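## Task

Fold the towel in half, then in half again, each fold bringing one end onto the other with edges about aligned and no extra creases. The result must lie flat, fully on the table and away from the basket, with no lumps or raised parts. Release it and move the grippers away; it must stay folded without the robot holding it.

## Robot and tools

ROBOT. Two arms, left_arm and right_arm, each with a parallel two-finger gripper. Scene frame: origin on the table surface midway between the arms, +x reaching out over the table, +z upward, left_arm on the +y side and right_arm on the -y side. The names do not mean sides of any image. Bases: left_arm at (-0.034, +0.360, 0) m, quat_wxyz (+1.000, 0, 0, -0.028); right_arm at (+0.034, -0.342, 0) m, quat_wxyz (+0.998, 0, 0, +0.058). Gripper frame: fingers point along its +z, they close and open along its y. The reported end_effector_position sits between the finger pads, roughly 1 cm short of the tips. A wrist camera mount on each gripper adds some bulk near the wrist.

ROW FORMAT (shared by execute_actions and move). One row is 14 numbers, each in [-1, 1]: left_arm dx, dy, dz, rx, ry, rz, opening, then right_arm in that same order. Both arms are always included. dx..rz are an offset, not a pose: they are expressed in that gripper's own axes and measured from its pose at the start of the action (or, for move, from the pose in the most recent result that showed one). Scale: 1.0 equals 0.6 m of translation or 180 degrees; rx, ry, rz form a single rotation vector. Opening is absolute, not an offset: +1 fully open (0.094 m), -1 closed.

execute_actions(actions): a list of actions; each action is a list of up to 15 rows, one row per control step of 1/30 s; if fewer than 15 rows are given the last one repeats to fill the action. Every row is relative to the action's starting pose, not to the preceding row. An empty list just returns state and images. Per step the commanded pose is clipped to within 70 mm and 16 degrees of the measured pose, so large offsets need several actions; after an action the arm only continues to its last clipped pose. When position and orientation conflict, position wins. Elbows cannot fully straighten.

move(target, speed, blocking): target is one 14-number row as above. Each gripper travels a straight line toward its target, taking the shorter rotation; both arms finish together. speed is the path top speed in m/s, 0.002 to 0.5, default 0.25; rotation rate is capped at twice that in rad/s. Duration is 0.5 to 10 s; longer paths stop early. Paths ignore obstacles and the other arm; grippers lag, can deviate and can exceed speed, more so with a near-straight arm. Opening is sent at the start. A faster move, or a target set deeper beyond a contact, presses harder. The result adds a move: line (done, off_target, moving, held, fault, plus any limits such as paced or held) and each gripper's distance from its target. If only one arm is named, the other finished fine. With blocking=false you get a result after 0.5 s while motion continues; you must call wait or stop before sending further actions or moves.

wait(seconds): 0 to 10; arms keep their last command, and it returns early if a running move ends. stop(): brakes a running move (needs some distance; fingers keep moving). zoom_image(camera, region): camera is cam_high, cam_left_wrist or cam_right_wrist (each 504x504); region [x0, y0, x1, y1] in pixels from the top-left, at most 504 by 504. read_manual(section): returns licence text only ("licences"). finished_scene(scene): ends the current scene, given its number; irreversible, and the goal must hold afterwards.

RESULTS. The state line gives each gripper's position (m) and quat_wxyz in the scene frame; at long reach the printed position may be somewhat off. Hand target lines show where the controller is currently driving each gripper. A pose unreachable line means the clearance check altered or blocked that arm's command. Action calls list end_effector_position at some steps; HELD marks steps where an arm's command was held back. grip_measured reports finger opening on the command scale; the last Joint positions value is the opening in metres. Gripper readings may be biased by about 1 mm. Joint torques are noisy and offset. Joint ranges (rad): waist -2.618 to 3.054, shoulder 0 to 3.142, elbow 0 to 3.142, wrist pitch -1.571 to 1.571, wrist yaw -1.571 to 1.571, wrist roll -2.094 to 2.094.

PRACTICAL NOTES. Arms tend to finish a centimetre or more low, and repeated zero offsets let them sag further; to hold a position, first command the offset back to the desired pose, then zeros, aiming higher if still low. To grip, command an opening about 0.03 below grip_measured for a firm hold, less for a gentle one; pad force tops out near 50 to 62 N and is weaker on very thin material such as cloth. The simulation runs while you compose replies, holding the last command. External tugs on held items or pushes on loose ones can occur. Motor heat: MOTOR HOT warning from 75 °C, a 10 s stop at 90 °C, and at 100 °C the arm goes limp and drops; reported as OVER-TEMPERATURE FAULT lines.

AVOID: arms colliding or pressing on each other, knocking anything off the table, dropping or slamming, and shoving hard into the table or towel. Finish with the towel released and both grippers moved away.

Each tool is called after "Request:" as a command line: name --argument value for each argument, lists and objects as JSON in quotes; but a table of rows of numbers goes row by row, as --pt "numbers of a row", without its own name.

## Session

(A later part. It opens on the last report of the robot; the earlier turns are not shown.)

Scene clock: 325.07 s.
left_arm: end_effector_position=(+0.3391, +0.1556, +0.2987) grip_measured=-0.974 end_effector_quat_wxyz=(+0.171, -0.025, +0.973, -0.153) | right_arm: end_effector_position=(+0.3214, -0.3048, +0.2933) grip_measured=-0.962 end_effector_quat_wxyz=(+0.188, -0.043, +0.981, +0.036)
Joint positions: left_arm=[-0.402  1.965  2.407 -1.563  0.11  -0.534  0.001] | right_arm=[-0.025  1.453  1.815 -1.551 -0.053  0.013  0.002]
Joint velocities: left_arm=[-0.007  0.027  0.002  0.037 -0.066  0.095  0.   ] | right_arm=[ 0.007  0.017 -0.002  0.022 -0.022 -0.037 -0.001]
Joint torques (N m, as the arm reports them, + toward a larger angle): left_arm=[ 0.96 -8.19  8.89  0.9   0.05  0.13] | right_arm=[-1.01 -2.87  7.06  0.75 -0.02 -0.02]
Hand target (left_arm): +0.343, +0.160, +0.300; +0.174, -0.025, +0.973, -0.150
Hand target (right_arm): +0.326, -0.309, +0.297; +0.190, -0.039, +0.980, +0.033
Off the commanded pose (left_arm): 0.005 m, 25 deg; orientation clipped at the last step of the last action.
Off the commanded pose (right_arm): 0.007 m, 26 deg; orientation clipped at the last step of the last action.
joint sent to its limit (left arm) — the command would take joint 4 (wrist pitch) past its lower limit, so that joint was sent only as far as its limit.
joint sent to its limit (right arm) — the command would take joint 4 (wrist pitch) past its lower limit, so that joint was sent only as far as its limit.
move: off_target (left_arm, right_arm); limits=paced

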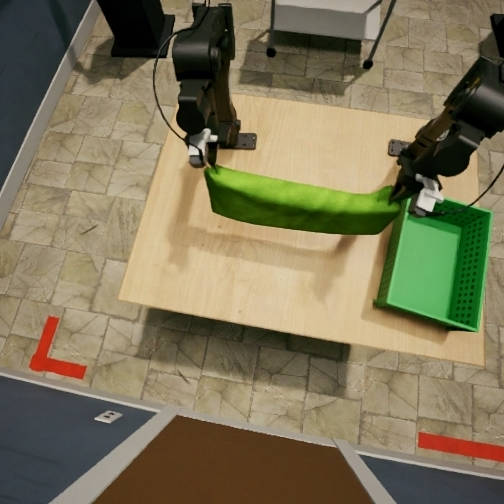

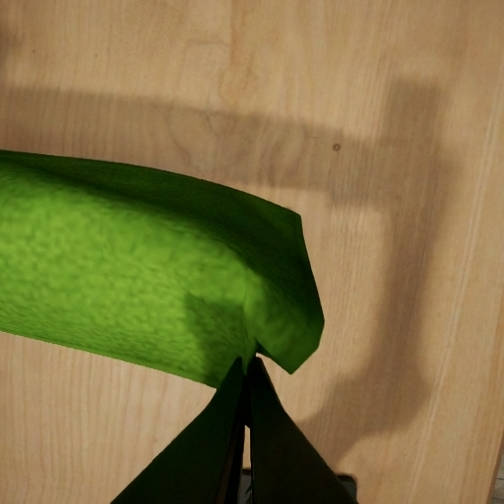

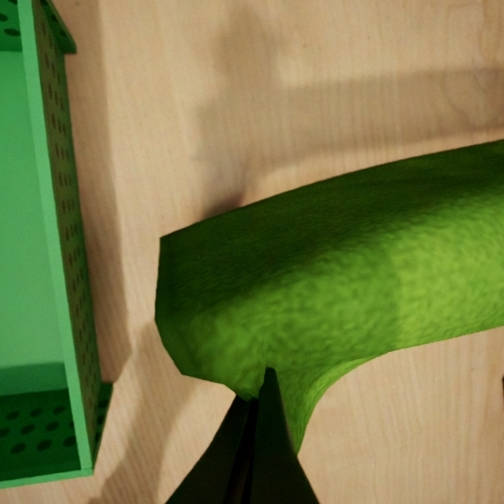

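Request:
move --target '[-0.182,-0.072,0.09,0,0,0,-1, 0.268,0.187,-0.097,0,0,0,-1]' --speed 0.15

Scene clock: 336.17 s.
left_arm: end_effector_position=(+0.4485, +0.1045, +0.2879) grip_measured=-0.974 end_effector_quat_wxyz=(+0.266, -0.026, +0.940, -0.213) | right_arm: end_effector_position=(+0.1427, -0.2039, +0.2979) grip_measured=-0.962 end_effector_quat_wxyz=(+0.226, -0.061, +0.956, +0.177)
Joint positions: left_arm=[-0.391  2.333  2.831 -1.383  0.128 -0.548  0.001] | right_arm=[ 0.987  0.934  1.466 -1.553  0.202  0.918  0.002]
Joint velocities: left_arm=[ 0.017 -0.027 -0.012  0.007  0.037 -0.007 -0.001] | right_arm=[-0.007 -0.017 -0.007 -0.037 -0.007 -0.007 -0.001]
Joint torques (N m, as the arm reports them, + toward a larger angle): left_arm=[  1.16 -11.63   9.15   1.6    0.05  -0.08] | right_arm=[ 0.95 -1.45  3.04  1.01  0.25  0.04]
Hand target (left_arm): +0.459, +0.109, +0.300; +0.290, -0.033, +0.931, -0.222
Hand target (right_arm): +0.140, -0.210, +0.295; +0.230, -0.063, +0.956, +0.174
Off the commanded pose (left_arm): 0.017 m, 13 deg.
Off the commanded pose (right_arm): 0.008 m, 17 deg; orientation clipped at the last step of the last action.
elbow stopped short (left arm): the move would have taken joint 3 (elbow) straighter than the controller allows; a more bent joint 3 avoids this.
joint sent to its limit (right arm) — the command would take joint 4 (wrist pitch) past its lower limit, so that joint was sent only as far as its limit.
move: off_target (left_arm, right_arm); limits=paced

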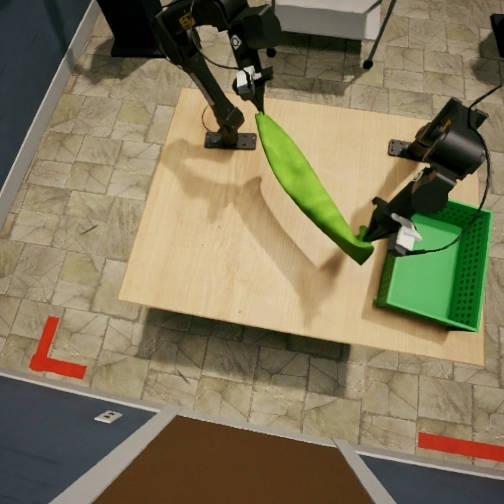

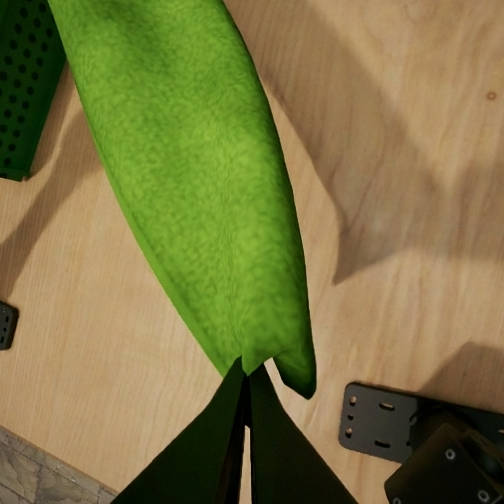

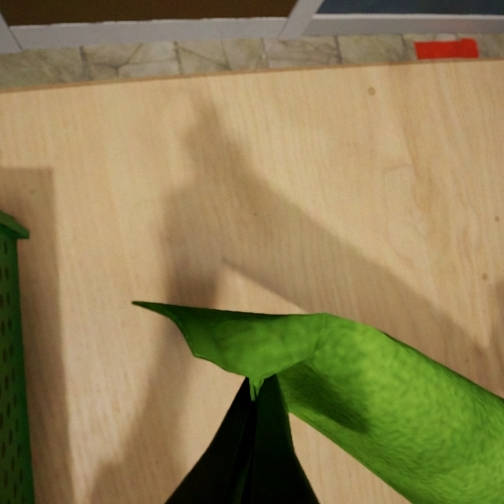

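Request:
move --target '[0.013,-0.195,0.118,0,0,0,-1, 0.165,0.295,0.06,0,0,0,-1]' --speed 0.12

Scene clock: 345.73 s.
left_arm: end_effector_position=(+0.4585, -0.0288, +0.2637) grip_measured=-0.974 end_effector_quat_wxyz=(+0.322, -0.019, +0.906, -0.276) | right_arm: end_effector_position=(+0.0384, -0.0363, +0.2699) grip_measured=-0.962 end_effector_quat_wxyz=(+0.220, -0.057, +0.959, +0.167)
Joint positions: left_arm=[-0.609  2.476  2.831 -1.051  0.016 -0.716  0.001] | right_arm=[ 1.722  1.519  1.715 -1.506  0.501  1.652  0.002]
Joint velocities: left_arm=[-0.007 -0.002 -0.017  0.125 -0.066  0.007  0.   ] | right_arm=[-0.007 -0.017  0.007 -0.095  0.007  0.051  0.001]
Joint torques (N m, as the arm reports them, + toward a larger angle): left_arm=[ -0.01 -13.18  10.02   1.91  -0.23  -0.03] | right_arm=[ 0.99 -4.    7.49  0.62  0.32  0.02]
Hand target (left_arm): +0.468, -0.030, +0.280; +0.351, -0.027, +0.891, -0.286
Hand target (right_arm): +0.033, -0.031, +0.276; +0.220, -0.060, +0.957, +0.178
Off the commanded pose (left_arm): 0.019 m, 10 deg.
Off the commanded pose (right_arm): 0.011 m, 1 deg.
elbow stopped short (left arm): the move would have taken joint 3 (elbow) straighter than the controller allows; a more bent joint 3 avoids this.
move: off_target (left_arm, right_arm)

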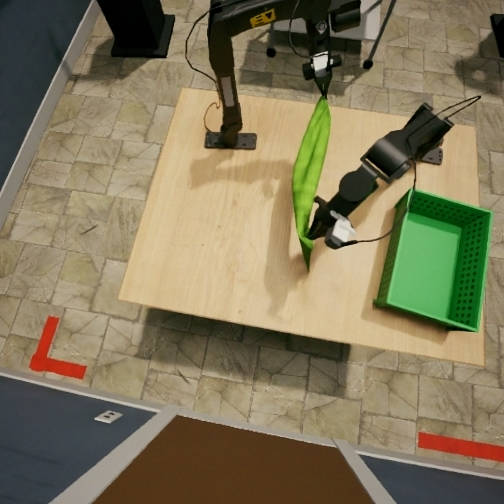

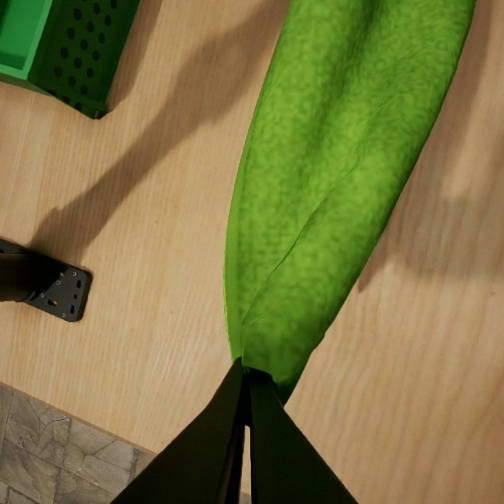

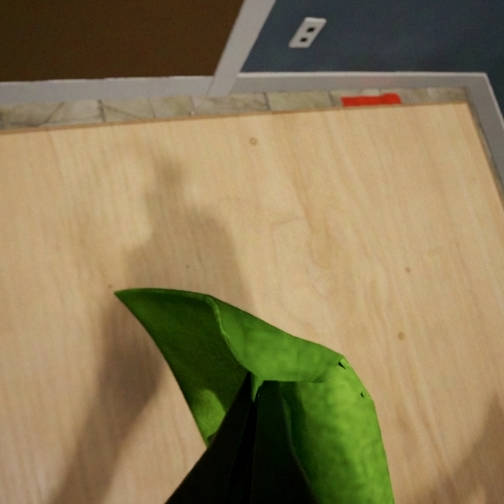

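Request:
move --target '[0.133,0.48,0.095,0,0,0,-1, 0.173,0.208,0.445,0,0,0,-1]' --speed 0.12

Scene clock: 356.00 s.
left_arm: end_effector_position=(+0.4642, +0.1617, +0.0308) grip_measured=-0.974 end_effector_quat_wxyz=(+0.302, -0.021, +0.912, -0.277) | right_arm: end_effector_position=(+0.0322, +0.1576, +0.0324) grip_measured=-0.963 end_effector_quat_wxyz=(+0.229, -0.057, +0.959, +0.159)
Joint positions: left_arm=[-0.217  2.116  1.259  0.078  0.328 -0.457  0.001] | right_arm=[ 1.626  2.248  1.71  -0.739  0.491  1.549  0.002]
Joint velocities: left_arm=[ 0.007  0.002  0.012 -0.022 -0.066 -0.051 -0.   ] | right_arm=[-0.007 -0.012  0.022  0.007  0.066 -0.022  0.   ]
Joint torques (N m, as the arm reports them, + toward a larger angle): left_arm=[  1.17 -10.59   6.52   1.8    0.12   0.13] | right_arm=[-0.32 -9.75  7.57  0.69  0.11 -0.05]
Hand target (left_arm): +0.471, +0.168, +0.032; +0.319, -0.019, +0.907, -0.274
Hand target (right_arm): +0.031, +0.166, +0.033; +0.221, -0.057, +0.959, +0.167
Off the commanded pose (left_arm): 0.011 m, 2 deg.
Off the commanded pose (right_arm): 0.012 m, 1 deg.
move: off_target (left_arm, right_arm)

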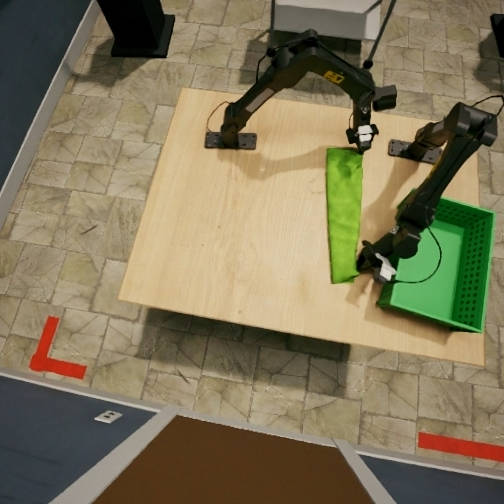

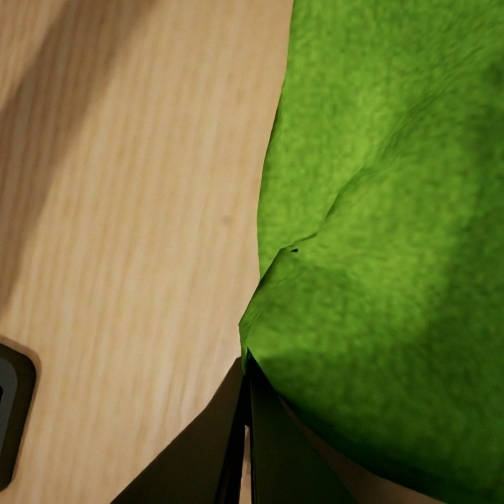

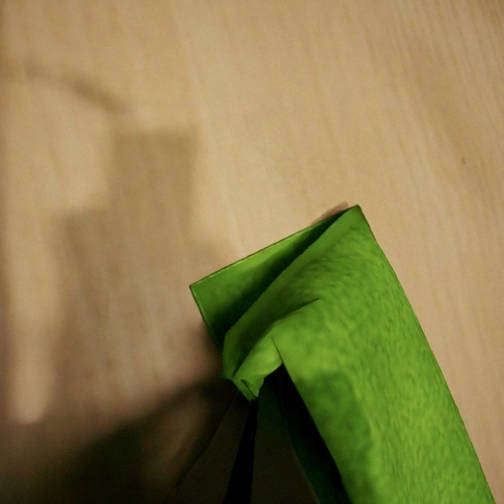

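Request:
move --target '[-0.052,-0.242,-0.02,0,0,0,-1, -0.067,-0.122,-0.205,0,0,0,-1]' --speed 0.1

Request:
move --target '[0.132,-0.083,0.208,0,0,0,-1, 0.08,-0.238,0.073,0,0,0,-1]' --speed 0.1

Scene clock: 369.53 s.
left_arm: end_effector_position=(+0.4550, +0.0539, +0.1208) grip_measured=-0.974 end_effector_quat_wxyz=(+0.287, -0.017, +0.917, -0.276) | right_arm: end_effector_position=(+0.0343, +0.0596, +0.1351) grip_measured=-0.963 end_effector_quat_wxyz=(+0.226, -0.048, +0.959, +0.165)
Joint positions: left_arm=[-0.451  2.097  1.633 -0.301  0.174 -0.619  0.001] | right_arm=[ 1.667  1.795  1.463 -0.96   0.501  1.611  0.002]
Joint velocities: left_arm=[ 0.027 -0.012  0.017  0.037 -0.007 -0.037 -0.   ] | right_arm=[ 0.022 -0.012 -0.002 -0.007  0.007  0.081 -0.   ]
Joint torques (N m, as the arm reports them, + toward a larger angle): left_arm=[ -0.25 -11.82  11.01   1.49  -0.05  -0.06] | right_arm=[ 1.34 -8.97  4.05  0.48  0.3   0.04]
Hand target (left_arm): +0.462, +0.053, +0.132; +0.303, -0.021, +0.912, -0.277
Hand target (right_arm): +0.030, +0.051, +0.135; +0.229, -0.057, +0.959, +0.159
Off the commanded pose (left_arm): 0.014 m, 2 deg.
Off the commanded pose (right_arm): 0.011 m, 1 deg.
move: off_target (left_arm, right_arm)

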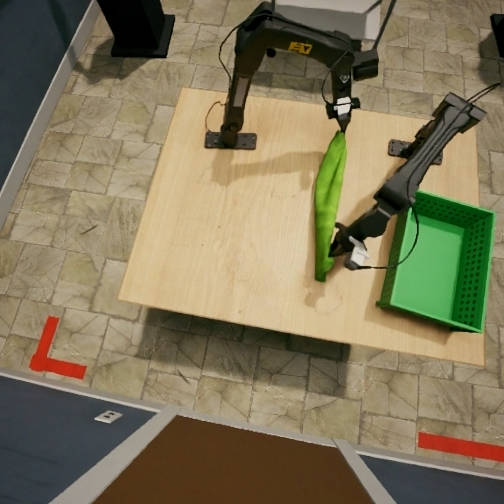

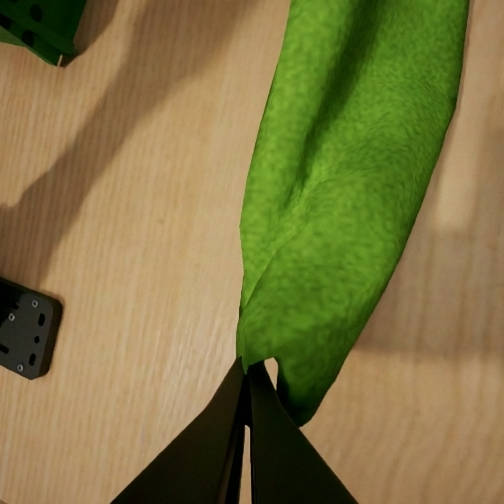

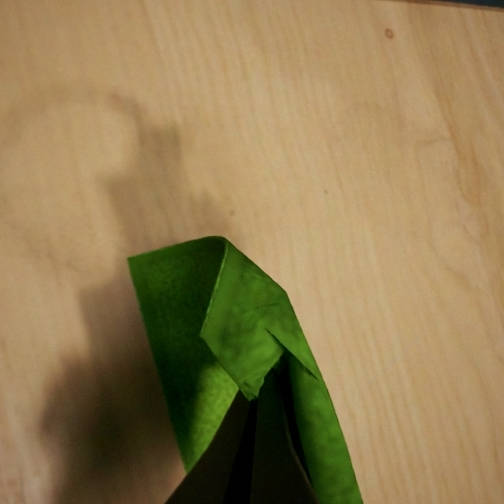

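Scene clock: 371.63 s.
left_arm: end_effector_position=(+0.4476, -0.0638, +0.0302) grip_measured=-0.974 end_effector_quat_wxyz=(+0.288, -0.014, +0.915, -0.284) | right_arm: end_effector_position=(+0.0351, -0.0598, +0.0328) grip_measured=-0.963 end_effector_quat_wxyz=(+0.221, -0.046, +0.962, +0.155)
Joint positions: left_arm=[-0.657  2.444  1.836 -0.131  0.037 -0.761  0.001] | right_arm=[ 1.762  1.515  0.741 -0.591  0.51   1.73   0.002]
Joint velocities: left_arm=[-0.002  0.002 -0.007 -0.066 -0.037  0.037 -0.002] | right_arm=[-0.017 -0.022 -0.022  0.037 -0.007  0.037 -0.001]
Joint torques (N m, as the arm reports them, + toward a larger angle): left_arm=[ -0.68 -12.23  10.1    1.43  -0.11  -0.05] | right_arm=[ 0.96 -6.43  3.6   0.56  0.41  0.05]
Hand target (left_arm): +0.448, -0.066, +0.023; +0.289, -0.017, +0.916, -0.277
Hand target (right_arm): +0.034, -0.062, +0.036; +0.225, -0.048, +0.959, +0.165
Off the commanded pose (left_arm): 0.010 m, 1 deg.
Off the commanded pose (right_arm): 0.003 m, 1 deg.
move: done

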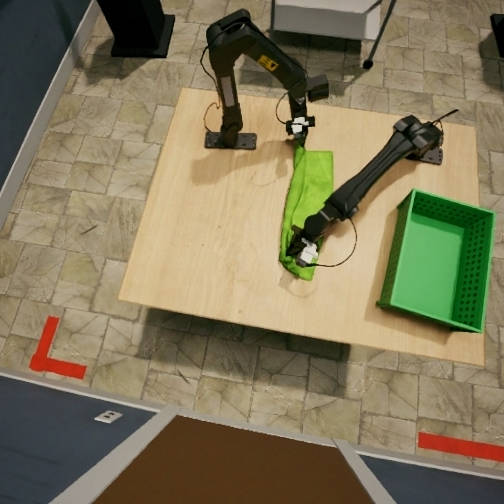

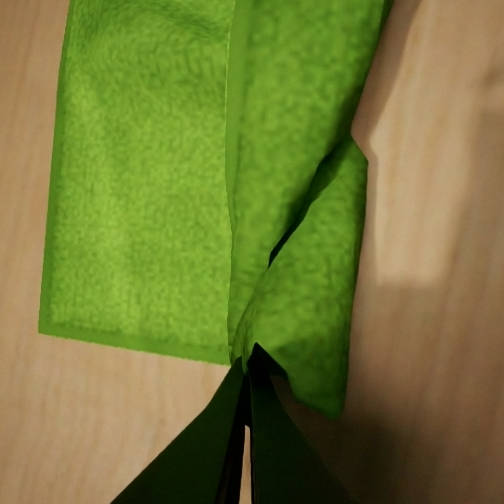

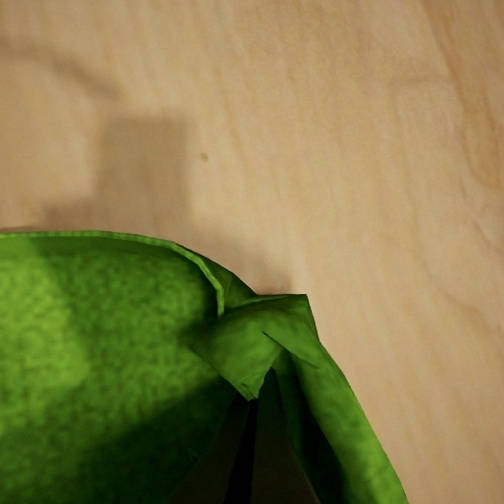

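Request:
move --target '[0.025,-0.12,0.07,0,0,0,-1, 0.005,-0.141,-0.05,0,0,0,-1]' --speed 0.08

Scene clock: 378.90 s.
left_arm: end_effector_position=(+0.4459, -0.1503, +0.0357) grip_measured=-0.974 end_effector_quat_wxyz=(+0.287, -0.009, +0.912, -0.294) | right_arm: end_effector_position=(+0.0304, -0.1424, +0.0339) grip_measured=-0.963 end_effector_quat_wxyz=(+0.213, -0.041, +0.964, +0.154)
Joint positions: left_arm=[-0.769  2.739  2.413 -0.399 -0.028 -0.832  0.001] | right_arm=[ 1.93   1.206  0.523 -0.775  0.522  1.933  0.002]
Joint velocities: left_arm=[ 0.017  0.012  0.007 -0.022  0.022 -0.022 -0.001] | right_arm=[ 0.007 -0.007 -0.002 -0.051 -0.007 -0.022  0.   ]
Joint torques (N m, as the arm reports them, + toward a larger angle): left_arm=[ -0.31 -14.89  11.01   1.29  -0.16  -0.03] | right_arm=[ 1.02 -3.92  3.63  0.24  0.39  0.03]
Hand target (left_arm): +0.447, -0.149, +0.033; +0.289, -0.014, +0.914, -0.285
Hand target (right_arm): +0.034, -0.149, +0.034; +0.220, -0.046, +0.962, +0.154
Off the commanded pose (left_arm): 0.004 m, 1 deg.
Off the commanded pose (right_arm): 0.008 m, 1 deg.
move: done

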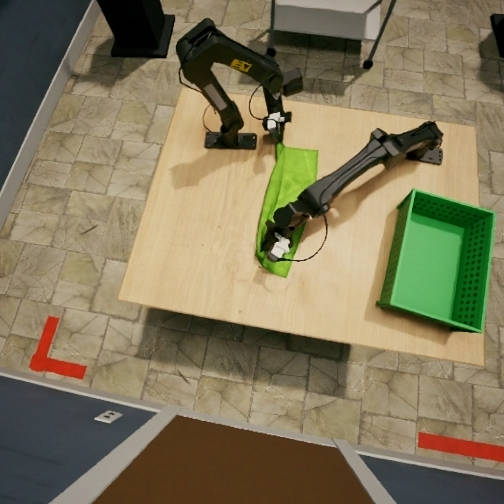

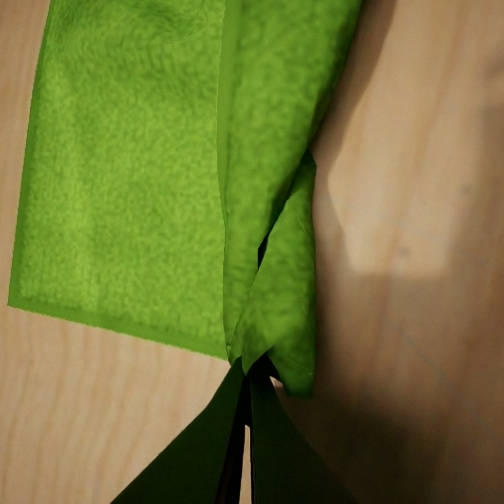

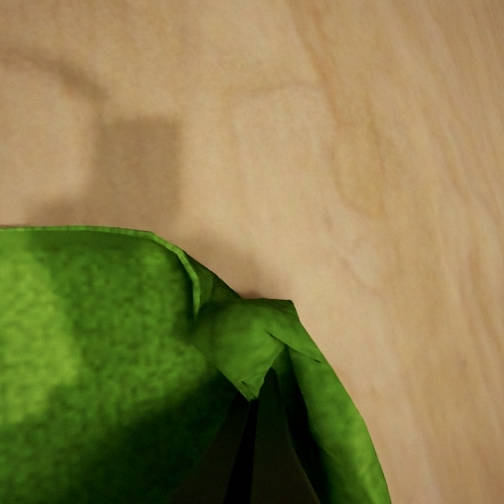

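Request:
execute_actions --actions '[[[0,0,0,0,0,0,0.6, 0,0,0,0,0,0,0.6]],[[0,0,-0.11,0,0,0,0.6, 0,0,-0.11,0,0,0,0.6]]]'

Request:
move --target '[0.2,0.4,-0.4,0,0,0,0.6, -0.3,-0.3,0,0,0,0,0.6]'

Request:
zoom_image --camera "cam_high" --region '[170, 100, 400, 330]'

Scene clock: 385.77 s.
left_arm: end_effector_position=(+0.4116, -0.1166, +0.0864) grip_measured=+0.597 end_effector_quat_wxyz=(+0.290, -0.007, +0.908, -0.303) | right_arm: end_effector_position=(+0.0058, -0.1596, +0.0795) grip_measured=+0.597 end_effector_quat_wxyz=(+0.204, -0.054, +0.967, +0.145)
Joint positions: left_arm=[-0.77   2.405  1.973 -0.275 -0.021 -0.833  0.075] | right_arm=[ 2.091  1.151  0.695 -1.094  0.505  2.09   0.075]
Joint velocities: left_arm=[ 0.002 -0.032 -0.105 -0.066  0.022 -0.051 -0.001] | right_arm=[ 0.007  0.002 -0.007 -0.212 -0.051  0.11   0.   ]
Joint torques (N m, as the arm reports them, + toward a larger angle): left_arm=[  0.05 -14.45   7.78   1.73  -0.01   0.  ] | right_arm=[ 0.95 -3.87  7.19  0.07  0.28  0.07]
Hand target (left_arm): +0.412, -0.118, +0.087; +0.294, -0.008, +0.905, -0.307
Hand target (right_arm): +0.004, -0.162, +0.090; +0.198, -0.054, +0.967, +0.150
Off the commanded pose (left_arm): 0.003 m, 1 deg.
Off the commanded pose (right_arm): 0.012 m, 2 deg.
joint sent to its limit (right arm) — the command would take joint 6 (wrist roll) past its upper limit, so that joint was sent only as far as its limit.
Step readings (end_effector_position; steps 1 to 15: 1st action; 16 to 30: 2nd action):
0: left_arm (+0.4459, -0.1501, +0.0356) | right_arm (+0.0305, -0.1427, +0.0338)
1: left_arm (+0.4459, -0.1501, +0.0356) | right_arm (+0.0305, -0.1427, +0.0338)
2: left_arm (+0.4459, -0.1501, +0.0356) | right_arm (+0.0305, -0.1427, +0.0338)
4: left_arm (+0.4464, -0.1519, +0.0374) | right_arm (+0.0303, -0.1426, +0.0338)
8: left_arm (+0.4473, -0.1552, +0.0446) | right_arm (+0.0303, -0.1426, +0.0337)
15: left_arm (+0.4475, -0.1554, +0.0449) | right_arm (+0.0302, -0.1426, +0.0337)
16: left_arm (+0.4452, -0.1531, +0.0474) | right_arm (+0.0284, -0.1443, +0.0368)
17: left_arm (+0.4378, -0.1451, +0.0469) | right_arm (+0.0230, -0.1469, +0.0431)
19: left_arm (+0.4233, -0.1293, +0.0538) | right_arm (+0.0082, -0.1439, +0.0600)
23: left_arm (+0.4106, -0.1155, +0.0795) | right_arm (-0.0030, -0.1441, +0.0800)
30: end_effector_position above

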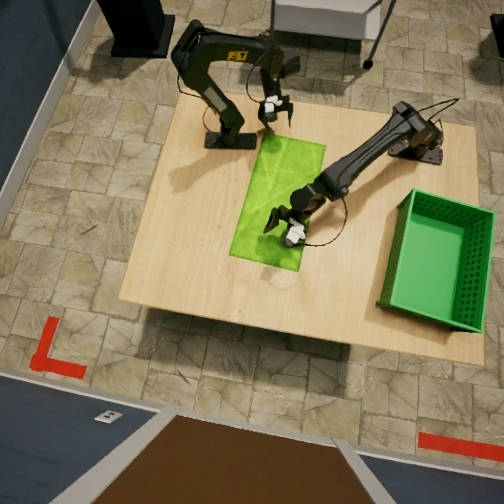

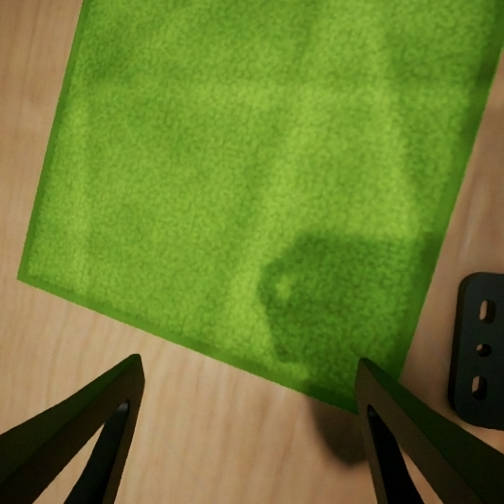

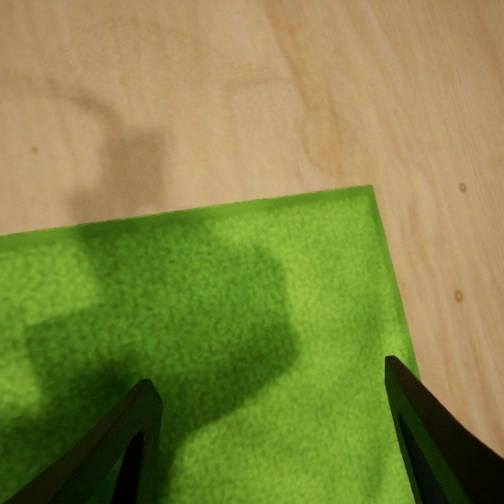

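Scene clock: 387.87 s.
left_arm: end_effector_position=(+0.2281, +0.1876, +0.0395) grip_measured=+0.597 end_effector_quat_wxyz=(+0.285, -0.012, +0.910, -0.301) | right_arm: end_effector_position=(+0.0382, -0.1802, +0.0880) grip_measured=+0.597 end_effector_quat_wxyz=(+0.190, -0.030, +0.966, +0.170)
Joint positions: left_arm=[-0.374  1.278  0.316  0.21   0.276 -0.576  0.075] | right_arm=[ 1.982  0.901  0.61  -1.148  0.501  2.003  0.075]
Joint velocities: left_arm=[ 0.002  0.007 -0.007 -0.022  0.037  0.051  0.001] | right_arm=[-0.007  0.002  0.012 -0.022  0.007 -0.007 -0.001]
Joint torques (N m, as the arm reports them, + toward a larger angle): left_arm=[ 0.87 -4.79  6.28  1.35  0.22  0.16] | right_arm=[0.73 0.59 5.8  0.42 0.28 0.06]
Hand target (left_arm): +0.227, +0.190, +0.042; +0.288, -0.007, +0.909, -0.302
Hand target (right_arm): +0.037, -0.180, +0.087; +0.192, -0.034, +0.966, +0.167
Off the commanded pose (left_arm): 0.009 m, 1 deg.
Off the commanded pose (right_arm): 0.216 m, 4 deg; position clipped at the last step of the last action.
move: held (right_arm); limits=paced,held; held on 50 of 63 steps (right_arm), including the last (right_arm)
pose unreachable (right arm): on one or more control steps of this call, first in action 0 (counted from 0), this arm could not follow its commanded pose, so it was not sent that pose on those steps. On the call's last step it was still not sent that pose. It may still have moved: this result reports where it is.
cause: the commanded pose would bring two parts of the arm too close to each other (its upper arm (the part past joint 2) and its fingers, with joints 3 (elbow) to 6 (wrist roll) between them).

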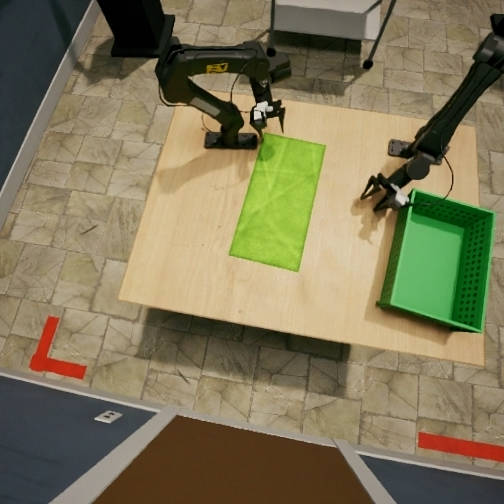

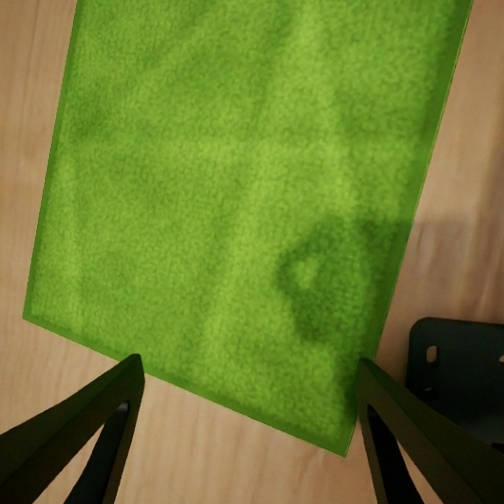

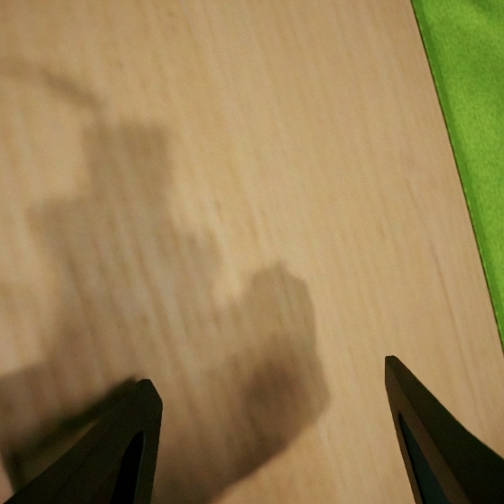

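Region (170, 100, 400, 330) of cam_high's 504x504 image, scaled by 2.191, with more detail than that image has.

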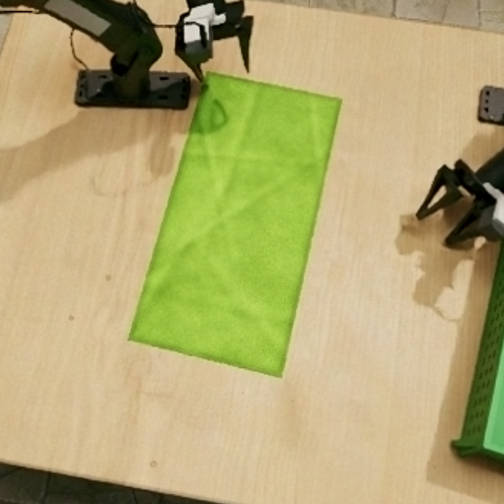

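Request:
move --target '[-0.032,-0.277,0.208,-0.197,0.187,0.008,0.2, 0,0,-0.17,0,0,0,0.2]' --speed 0.2

Scene clock: 406.57 s.
left_arm: end_effector_position=(+0.2839, -0.0115, +0.0638) grip_measured=+0.203 end_effector_quat_wxyz=(+0.002, +0.006, +1.000, -0.003) | right_arm: end_effector_position=(+0.0019, -0.2109, +0.1659) grip_measured=+0.203 end_effector_quat_wxyz=(+0.113, -0.080, +0.980, +0.142)
Joint positions: left_arm=[-0.809  2.549  2.493 -1.508  0.001 -0.853  0.057] | right_arm=[ 2.162  0.901  0.97  -1.538  0.352  2.098  0.057]
Joint velocities: left_arm=[ 0.007  0.002 -0.007 -0.066 -0.066 -0.007 -0.002] | right_arm=[-0.017 -0.002  0.012 -0.081 -0.022  0.007  0.   ]
Joint torques (N m, as the arm reports them, + toward a larger angle): left_arm=[ -0.51 -12.93   9.52   0.14  -0.1   -0.1 ] | right_arm=[ 0.91 -1.92  7.44  0.15  0.16  0.05]
Hand target (left_arm): +0.283, -0.013, +0.065; +0.006, +0.006, +1.000, +0.001
Hand target (right_arm): +0.002, -0.213, +0.176; +0.102, -0.081, +0.979, +0.156
Off the commanded pose (left_arm): 0.005 m, 1 deg.
Off the commanded pose (right_arm): 0.012 m, 11 deg.
joint sent to its limit (right arm) — the command would take joint 4 (wrist pitch) past its lower limit and joint 6 (wrist roll) past its upper limit, so those joints were sent only as far as their limits.
move: off_target (right_arm)

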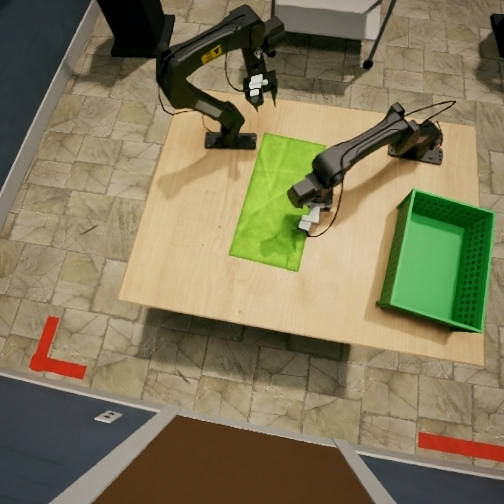

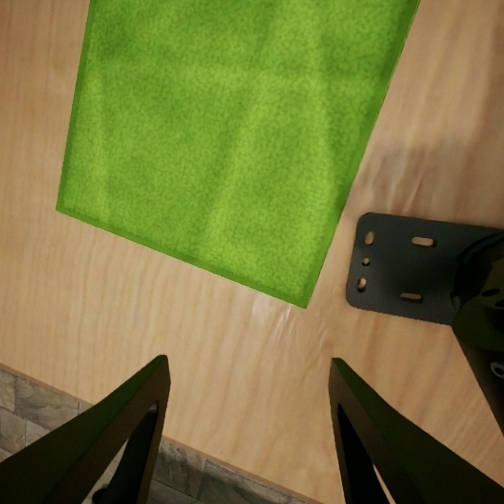

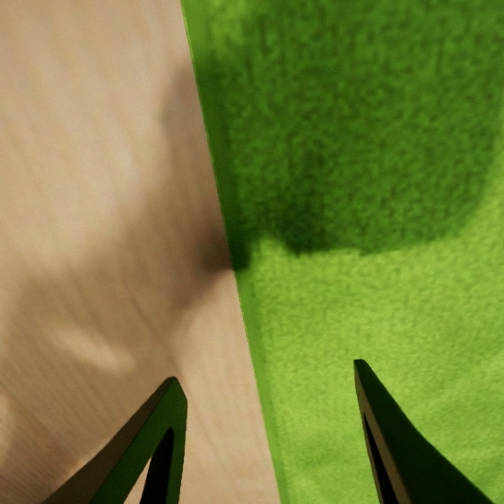

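Request:
execute_actions --actions '[[[0,0,0.1,0,0,0,0.2, 0,0,0,0,0,0,0.2]],[[0,0,0,0,0,0,-1, 0,0,0.0,0,0,0,0.2]],[[0,0,0,0,0,0,-1, 0,0,0.0,0,0,0,0.2]],[[0,0,-0.04,0,0,0,-1, 0,0,0,0,0,0,0.2]]]'

Request:
move --target '[0,0.2,0,0,0,0,-1, 0,0,0,0,0,0,0.2]' --speed 0.1

Request:
execute_actions --actions '[[[0,0,0,0,0,0,0.5, 0,0,0,0,0,0,0.2]],[[0,0.05,-0.11,0,0,0,0.5, 0,0,0.0,0,0,0,0.2]],[[0,0.11,-0.05,0,0,0,0.2, 0,0,0.0,0,0,0,0.2]]]'

Request:
zoom_image --camera "cam_high" --region '[170, 100, 400, 330]'

Scene clock: 416.63 s.
left_arm: end_effector_position=(+0.2818, -0.0141, +0.0321) grip_measured=-0.973 end_effector_quat_wxyz=(-0.005, +0.004, +1.000, -0.015) | right_arm: end_effector_position=(+0.0019, -0.2109, +0.1659) grip_measured=+0.203 end_effector_quat_wxyz=(+0.113, -0.080, +0.980, +0.142)
Joint positions: left_arm=[-0.806  2.513  2.298 -1.341  0.027 -0.854  0.001] | right_arm=[ 2.162  0.901  0.97  -1.538  0.352  2.098  0.057]
Joint velocities: left_arm=[-0.022 -0.012 -0.027 -0.037 -0.051 -0.037 -0.001] | right_arm=[-0.017  0.002 -0.002  0.022 -0.051 -0.037  0.001]
Joint torques (N m, as the arm reports them, + toward a larger angle): left_arm=[  0.15 -14.26   9.66   0.14   0.     0.01] | right_arm=[ 0.07 -0.14  5.24  0.39  0.19  0.02]
Hand target (left_arm): +0.284, -0.014, +0.041; -0.001, +0.004, +1.000, -0.019
Hand target (right_arm): +0.002, -0.211, +0.166; +0.113, -0.080, +0.980, +0.142
Off the commanded pose (left_arm): 0.010 m, 1 deg.
Off the commanded pose (right_arm): 0.000 m, 0 deg.
Step readings (end_effector_position; steps 1 to 15: 1st action; 16 to 30: 2nd action; 31 to 45: 3rd action; 46 to 60: 4th action):
0: left_arm (+0.2835, -0.0110, +0.0636) | right_arm (+0.0019, -0.2109, +0.1659)
1: left_arm (+0.2833, -0.0108, +0.0584) | right_arm (+0.0019, -0.2109, +0.1659)
2: left_arm (+0.2824, -0.0097, +0.0520) | right_arm (+0.0019, -0.2109, +0.1659)
4: left_arm (+0.2774, -0.0038, +0.0308) | right_arm (+0.0019, -0.2109, +0.1659)
8: left_arm (+0.2815, -0.0071, +0.0257) | right_arm (+0.0019, -0.2109, +0.1659)
15: left_arm (+0.2843, -0.0118, +0.0172) | right_arm (+0.0019, -0.2109, +0.1659)
16: left_arm (+0.2843, -0.0119, +0.0172) | right_arm (+0.0019, -0.2109, +0.1659)
17: left_arm (+0.2842, -0.0128, +0.0172) | right_arm (+0.0019, -0.2109, +0.1659)
19: left_arm (+0.2838, -0.0149, +0.0173) | right_arm (+0.0019, -0.2109, +0.1659)
23: left_arm (+0.2836, -0.0157, +0.0175) | right_arm (+0.0019, -0.2109, +0.1659)
30: left_arm (+0.2836, -0.0157, +0.0175) | right_arm (+0.0019, -0.2109, +0.1659)
31: left_arm (+0.2835, -0.0158, +0.0175) | right_arm (+0.0019, -0.2109, +0.1659)
32: left_arm (+0.2835, -0.0158, +0.0175) | right_arm (+0.0019, -0.2109, +0.1659)
34: left_arm (+0.2835, -0.0158, +0.0175) | right_arm (+0.0019, -0.2109, +0.1659)
38: left_arm (+0.2835, -0.0158, +0.0175) | right_arm (+0.0019, -0.2109, +0.1659)
45: left_arm (+0.2835, -0.0158, +0.0175) | right_arm (+0.0019, -0.2109, +0.1659)
46: left_arm (+0.2836, -0.0160, +0.0198) | right_arm (+0.0019, -0.2109, +0.1659)
47: left_arm (+0.2835, -0.0158, +0.0218) | right_arm (+0.0019, -0.2109, +0.1659)
49: left_arm (+0.2838, -0.0164, +0.0271) | right_arm (+0.0019, -0.2109, +0.1659)
53: left_arm (+0.2840, -0.0167, +0.0320) | right_arm (+0.0019, -0.2109, +0.1659)
60: end_effector_position above

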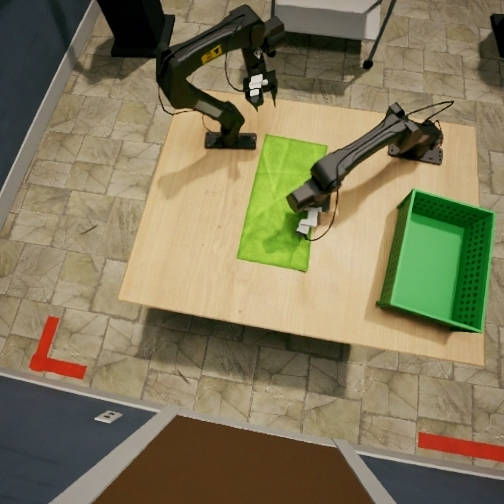

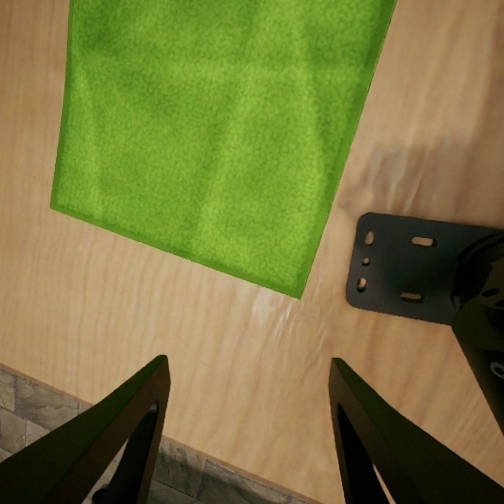

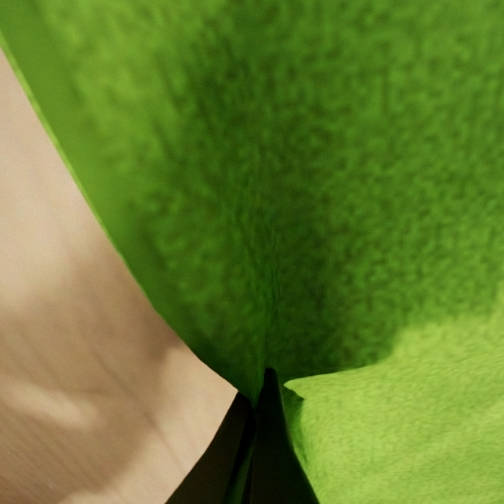

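Scene clock: 418.27 s.
left_arm: end_effector_position=(+0.2774, +0.1075, +0.0205) grip_measured=-0.973 end_effector_quat_wxyz=(-0.022, +0.001, +1.000, -0.002) | right_arm: end_effector_position=(+0.0019, -0.2109, +0.1659) grip_measured=+0.203 end_effector_quat_wxyz=(+0.113, -0.080, +0.980, +0.142)
Joint positions: left_arm=[-0.614  2.157  1.636 -1.081  0.03  -0.669  0.001] | right_arm=[ 2.162  0.901  0.97  -1.538  0.352  2.098  0.057]
Joint velocities: left_arm=[-0.017 -0.012  0.012 -0.022 -0.051  0.022 -0.001] | right_arm=[-0.022 -0.007 -0.002 -0.066  0.007 -0.007 -0.002]
Joint torques (N m, as the arm reports them, + toward a larger angle): left_arm=[  0.32 -12.88   5.55   0.4    0.04   0.06] | right_arm=[ 0.03 -0.03  5.16  0.39  0.19  0.01]
Hand target (left_arm): +0.282, +0.106, +0.026; -0.007, +0.004, +1.000, -0.013
Hand target (right_arm): +0.002, -0.211, +0.166; +0.113, -0.080, +0.980, +0.142
Off the commanded pose (left_arm): 0.010 m, 2 deg.
Off the commanded pose (right_arm): 0.000 m, 0 deg.
move: done

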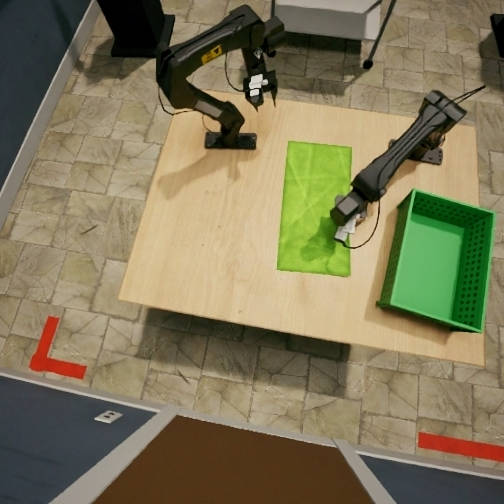

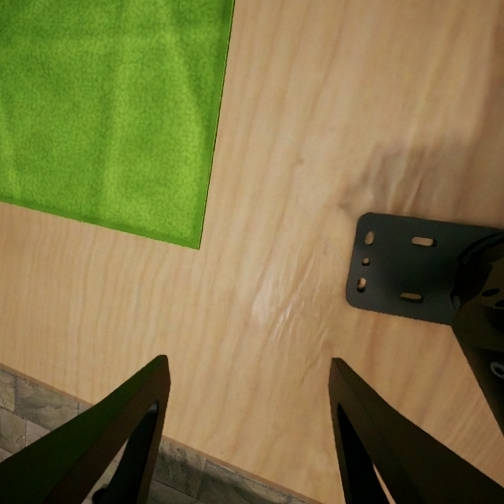

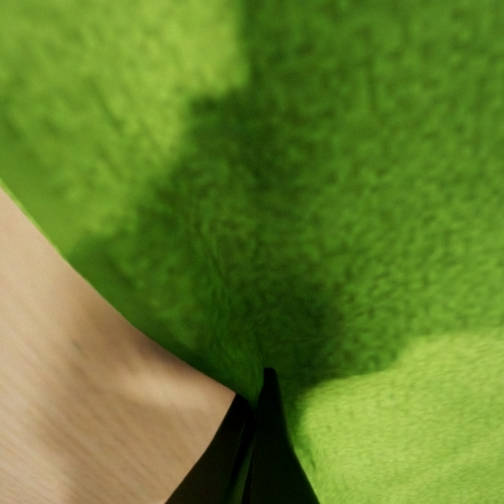

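Scene clock: 419.77 s.
left_arm: end_effector_position=(+0.2870, +0.2064, +0.1081) grip_measured=+0.203 end_effector_quat_wxyz=(-0.016, -0.019, +1.000, -0.007) | right_arm: end_effector_position=(+0.0019, -0.2109, +0.1659) grip_measured=+0.203 end_effector_quat_wxyz=(+0.113, -0.080, +0.980, +0.142)
Joint positions: left_arm=[-0.38   1.916  1.634 -1.312  0.026 -0.474  0.057] | right_arm=[ 2.162  0.901  0.97  -1.538  0.352  2.098  0.057]
Joint velocities: left_arm=[-0.012 -0.007 -0.002  0.007  0.051 -0.051 -0.   ] | right_arm=[ 0.007  0.002 -0.002 -0.037 -0.037  0.051  0.001]
Joint torques (N m, as the arm reports them, + toward a larger angle): left_arm=[-0.7  -9.89  6.88  0.06  0.08  0.05] | right_arm=[ 0.14 -0.02  5.22  0.36  0.19  0.01]
Hand target (left_arm): +0.282, +0.205, +0.111; -0.019, -0.006, +1.000, -0.007
Hand target (right_arm): +0.002, -0.211, +0.166; +0.113, -0.080, +0.980, +0.142
Off the commanded pose (left_arm): 0.006 m, 1 deg.
Off the commanded pose (right_arm): 0.000 m, 0 deg.
Step readings (end_effector_position; steps 1 to 15: 1st action; 16 to 30: 2nd action; 31 to 45: 3rd action):
0: left_arm (+0.2774, +0.1075, +0.0205) | right_arm (+0.0019, -0.2109, +0.1659)
1: left_arm (+0.2774, +0.1075, +0.0205) | right_arm (+0.0019, -0.2109, +0.1659)
2: left_arm (+0.2774, +0.1075, +0.0205) | right_arm (+0.0019, -0.2109, +0.1659)
4: left_arm (+0.2774, +0.1075, +0.0205) | right_arm (+0.0019, -0.2109, +0.1659)
8: left_arm (+0.2774, +0.1075, +0.0205) | right_arm (+0.0019, -0.2109, +0.1659)
15: left_arm (+0.2774, +0.1075, +0.0205) | right_arm (+0.0019, -0.2109, +0.1659)
16: left_arm (+0.2769, +0.1093, +0.0236) | right_arm (+0.0019, -0.2109, +0.1659)
17: left_arm (+0.2744, +0.1140, +0.0286) | right_arm (+0.0019, -0.2109, +0.1659)
19: left_arm (+0.2749, +0.1246, +0.0460) | right_arm (+0.0019, -0.2109, +0.1659)
23: left_arm (+0.2858, +0.1341, +0.0777) | right_arm (+0.0019, -0.2109, +0.1659)
30: left_arm (+0.2821, +0.1379, +0.0831) | right_arm (+0.0019, -0.2109, +0.1659)
31: left_arm (+0.2819, +0.1414, +0.0834) | right_arm (+0.0019, -0.2109, +0.1659)
32: left_arm (+0.2792, +0.1498, +0.0841) | right_arm (+0.0019, -0.2109, +0.1659)
34: left_arm (+0.2779, +0.1756, +0.0909) | right_arm (+0.0019, -0.2109, +0.1659)
38: left_arm (+0.2890, +0.2074, +0.1066) | right_arm (+0.0019, -0.2109, +0.1659)
45: end_effector_position above

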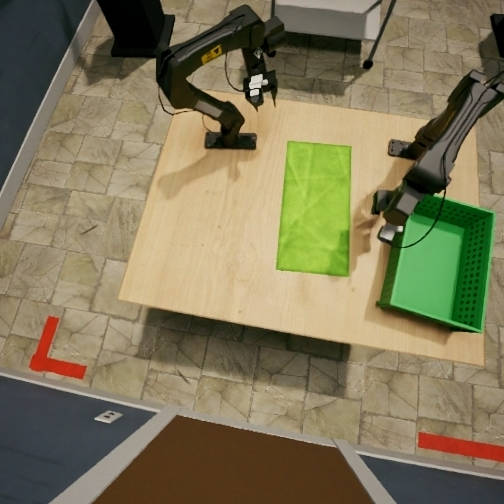

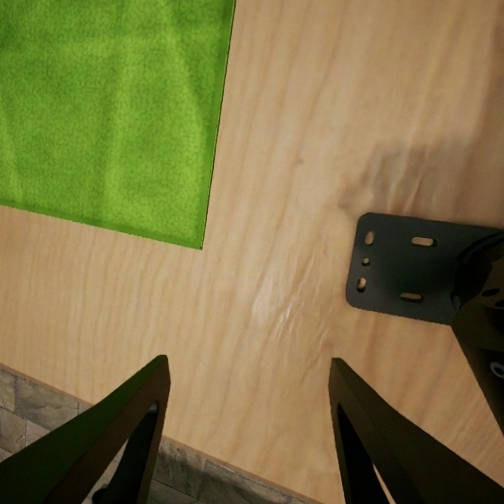

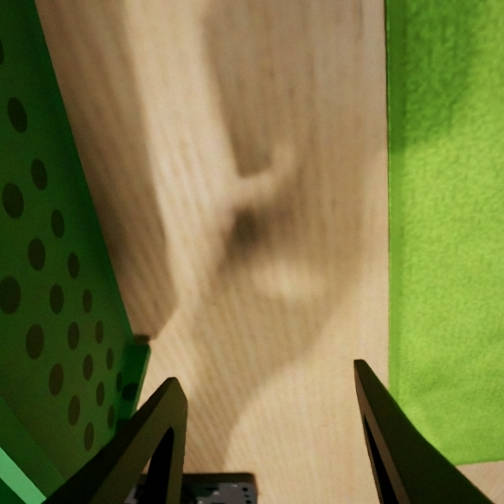

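Region (170, 100, 400, 330) of cam_high's 504x504 image, scaled by 2.191, with more detail than that image has.

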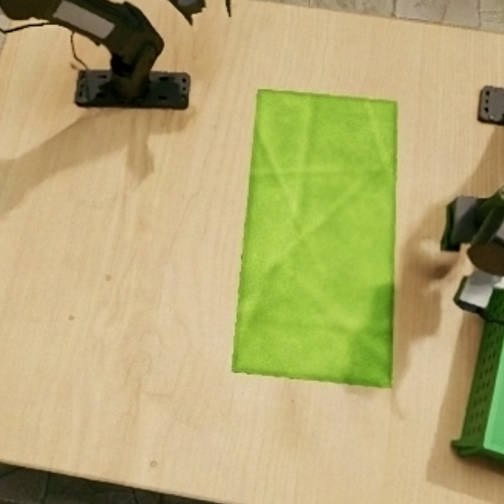

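Request:
move --target '[0.47,-0.14,0.085,0,0,0,0.2, -0.005,0.113,0.23,0.091,0.072,0.051,0.2]' --speed 0.2

Scene clock: 432.83 s.
left_arm: end_effector_position=(+0.0083, +0.1113, +0.0694) grip_measured=+0.203 end_effector_quat_wxyz=(-0.021, -0.017, +1.000, -0.007) | right_arm: end_effector_position=(+0.0203, -0.1174, +0.0505) grip_measured=+0.203 end_effector_quat_wxyz=(+0.010, -0.003, +1.000, -0.010)
Joint positions: left_arm=[-1.32   1.521  1.022 -1.066  0.044 -1.41   0.057] | right_arm=[ 1.528  1.463  0.891 -1.02   0.019  1.638  0.057]
Joint velocities: left_arm=[-0.027 -0.007  0.002 -0.081  0.007 -0.081 -0.002] | right_arm=[-0.007 -0.007  0.012 -0.081 -0.066  0.095  0.   ]
Joint torques (N m, as the arm reports them, + toward a larger angle): left_arm=[-0.52 -6.26  5.66  0.38 -0.13 -0.11] | right_arm=[-0.69 -3.3   7.44  0.16 -0.02 -0.02]
Hand target (left_arm): +0.010, +0.112, +0.069; -0.011, -0.019, +1.000, -0.012
Hand target (right_arm): +0.021, -0.106, +0.055; +0.008, +0.000, +1.000, +0.002
Off the commanded pose (left_arm): 0.003 m, 1 deg.
Off the commanded pose (right_arm): 0.013 m, 2 deg.
move: off_target (right_arm)

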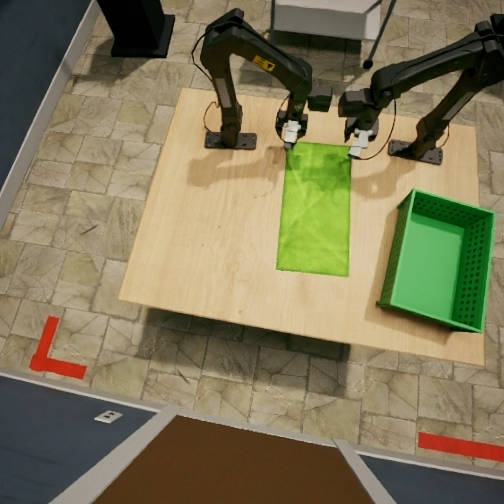

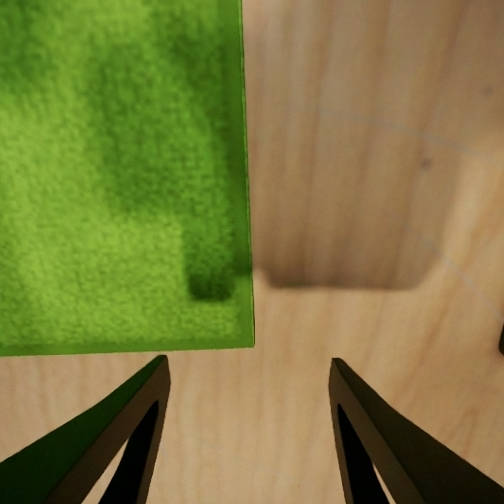

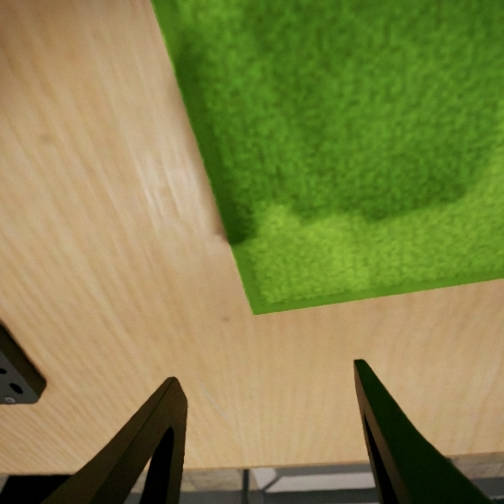

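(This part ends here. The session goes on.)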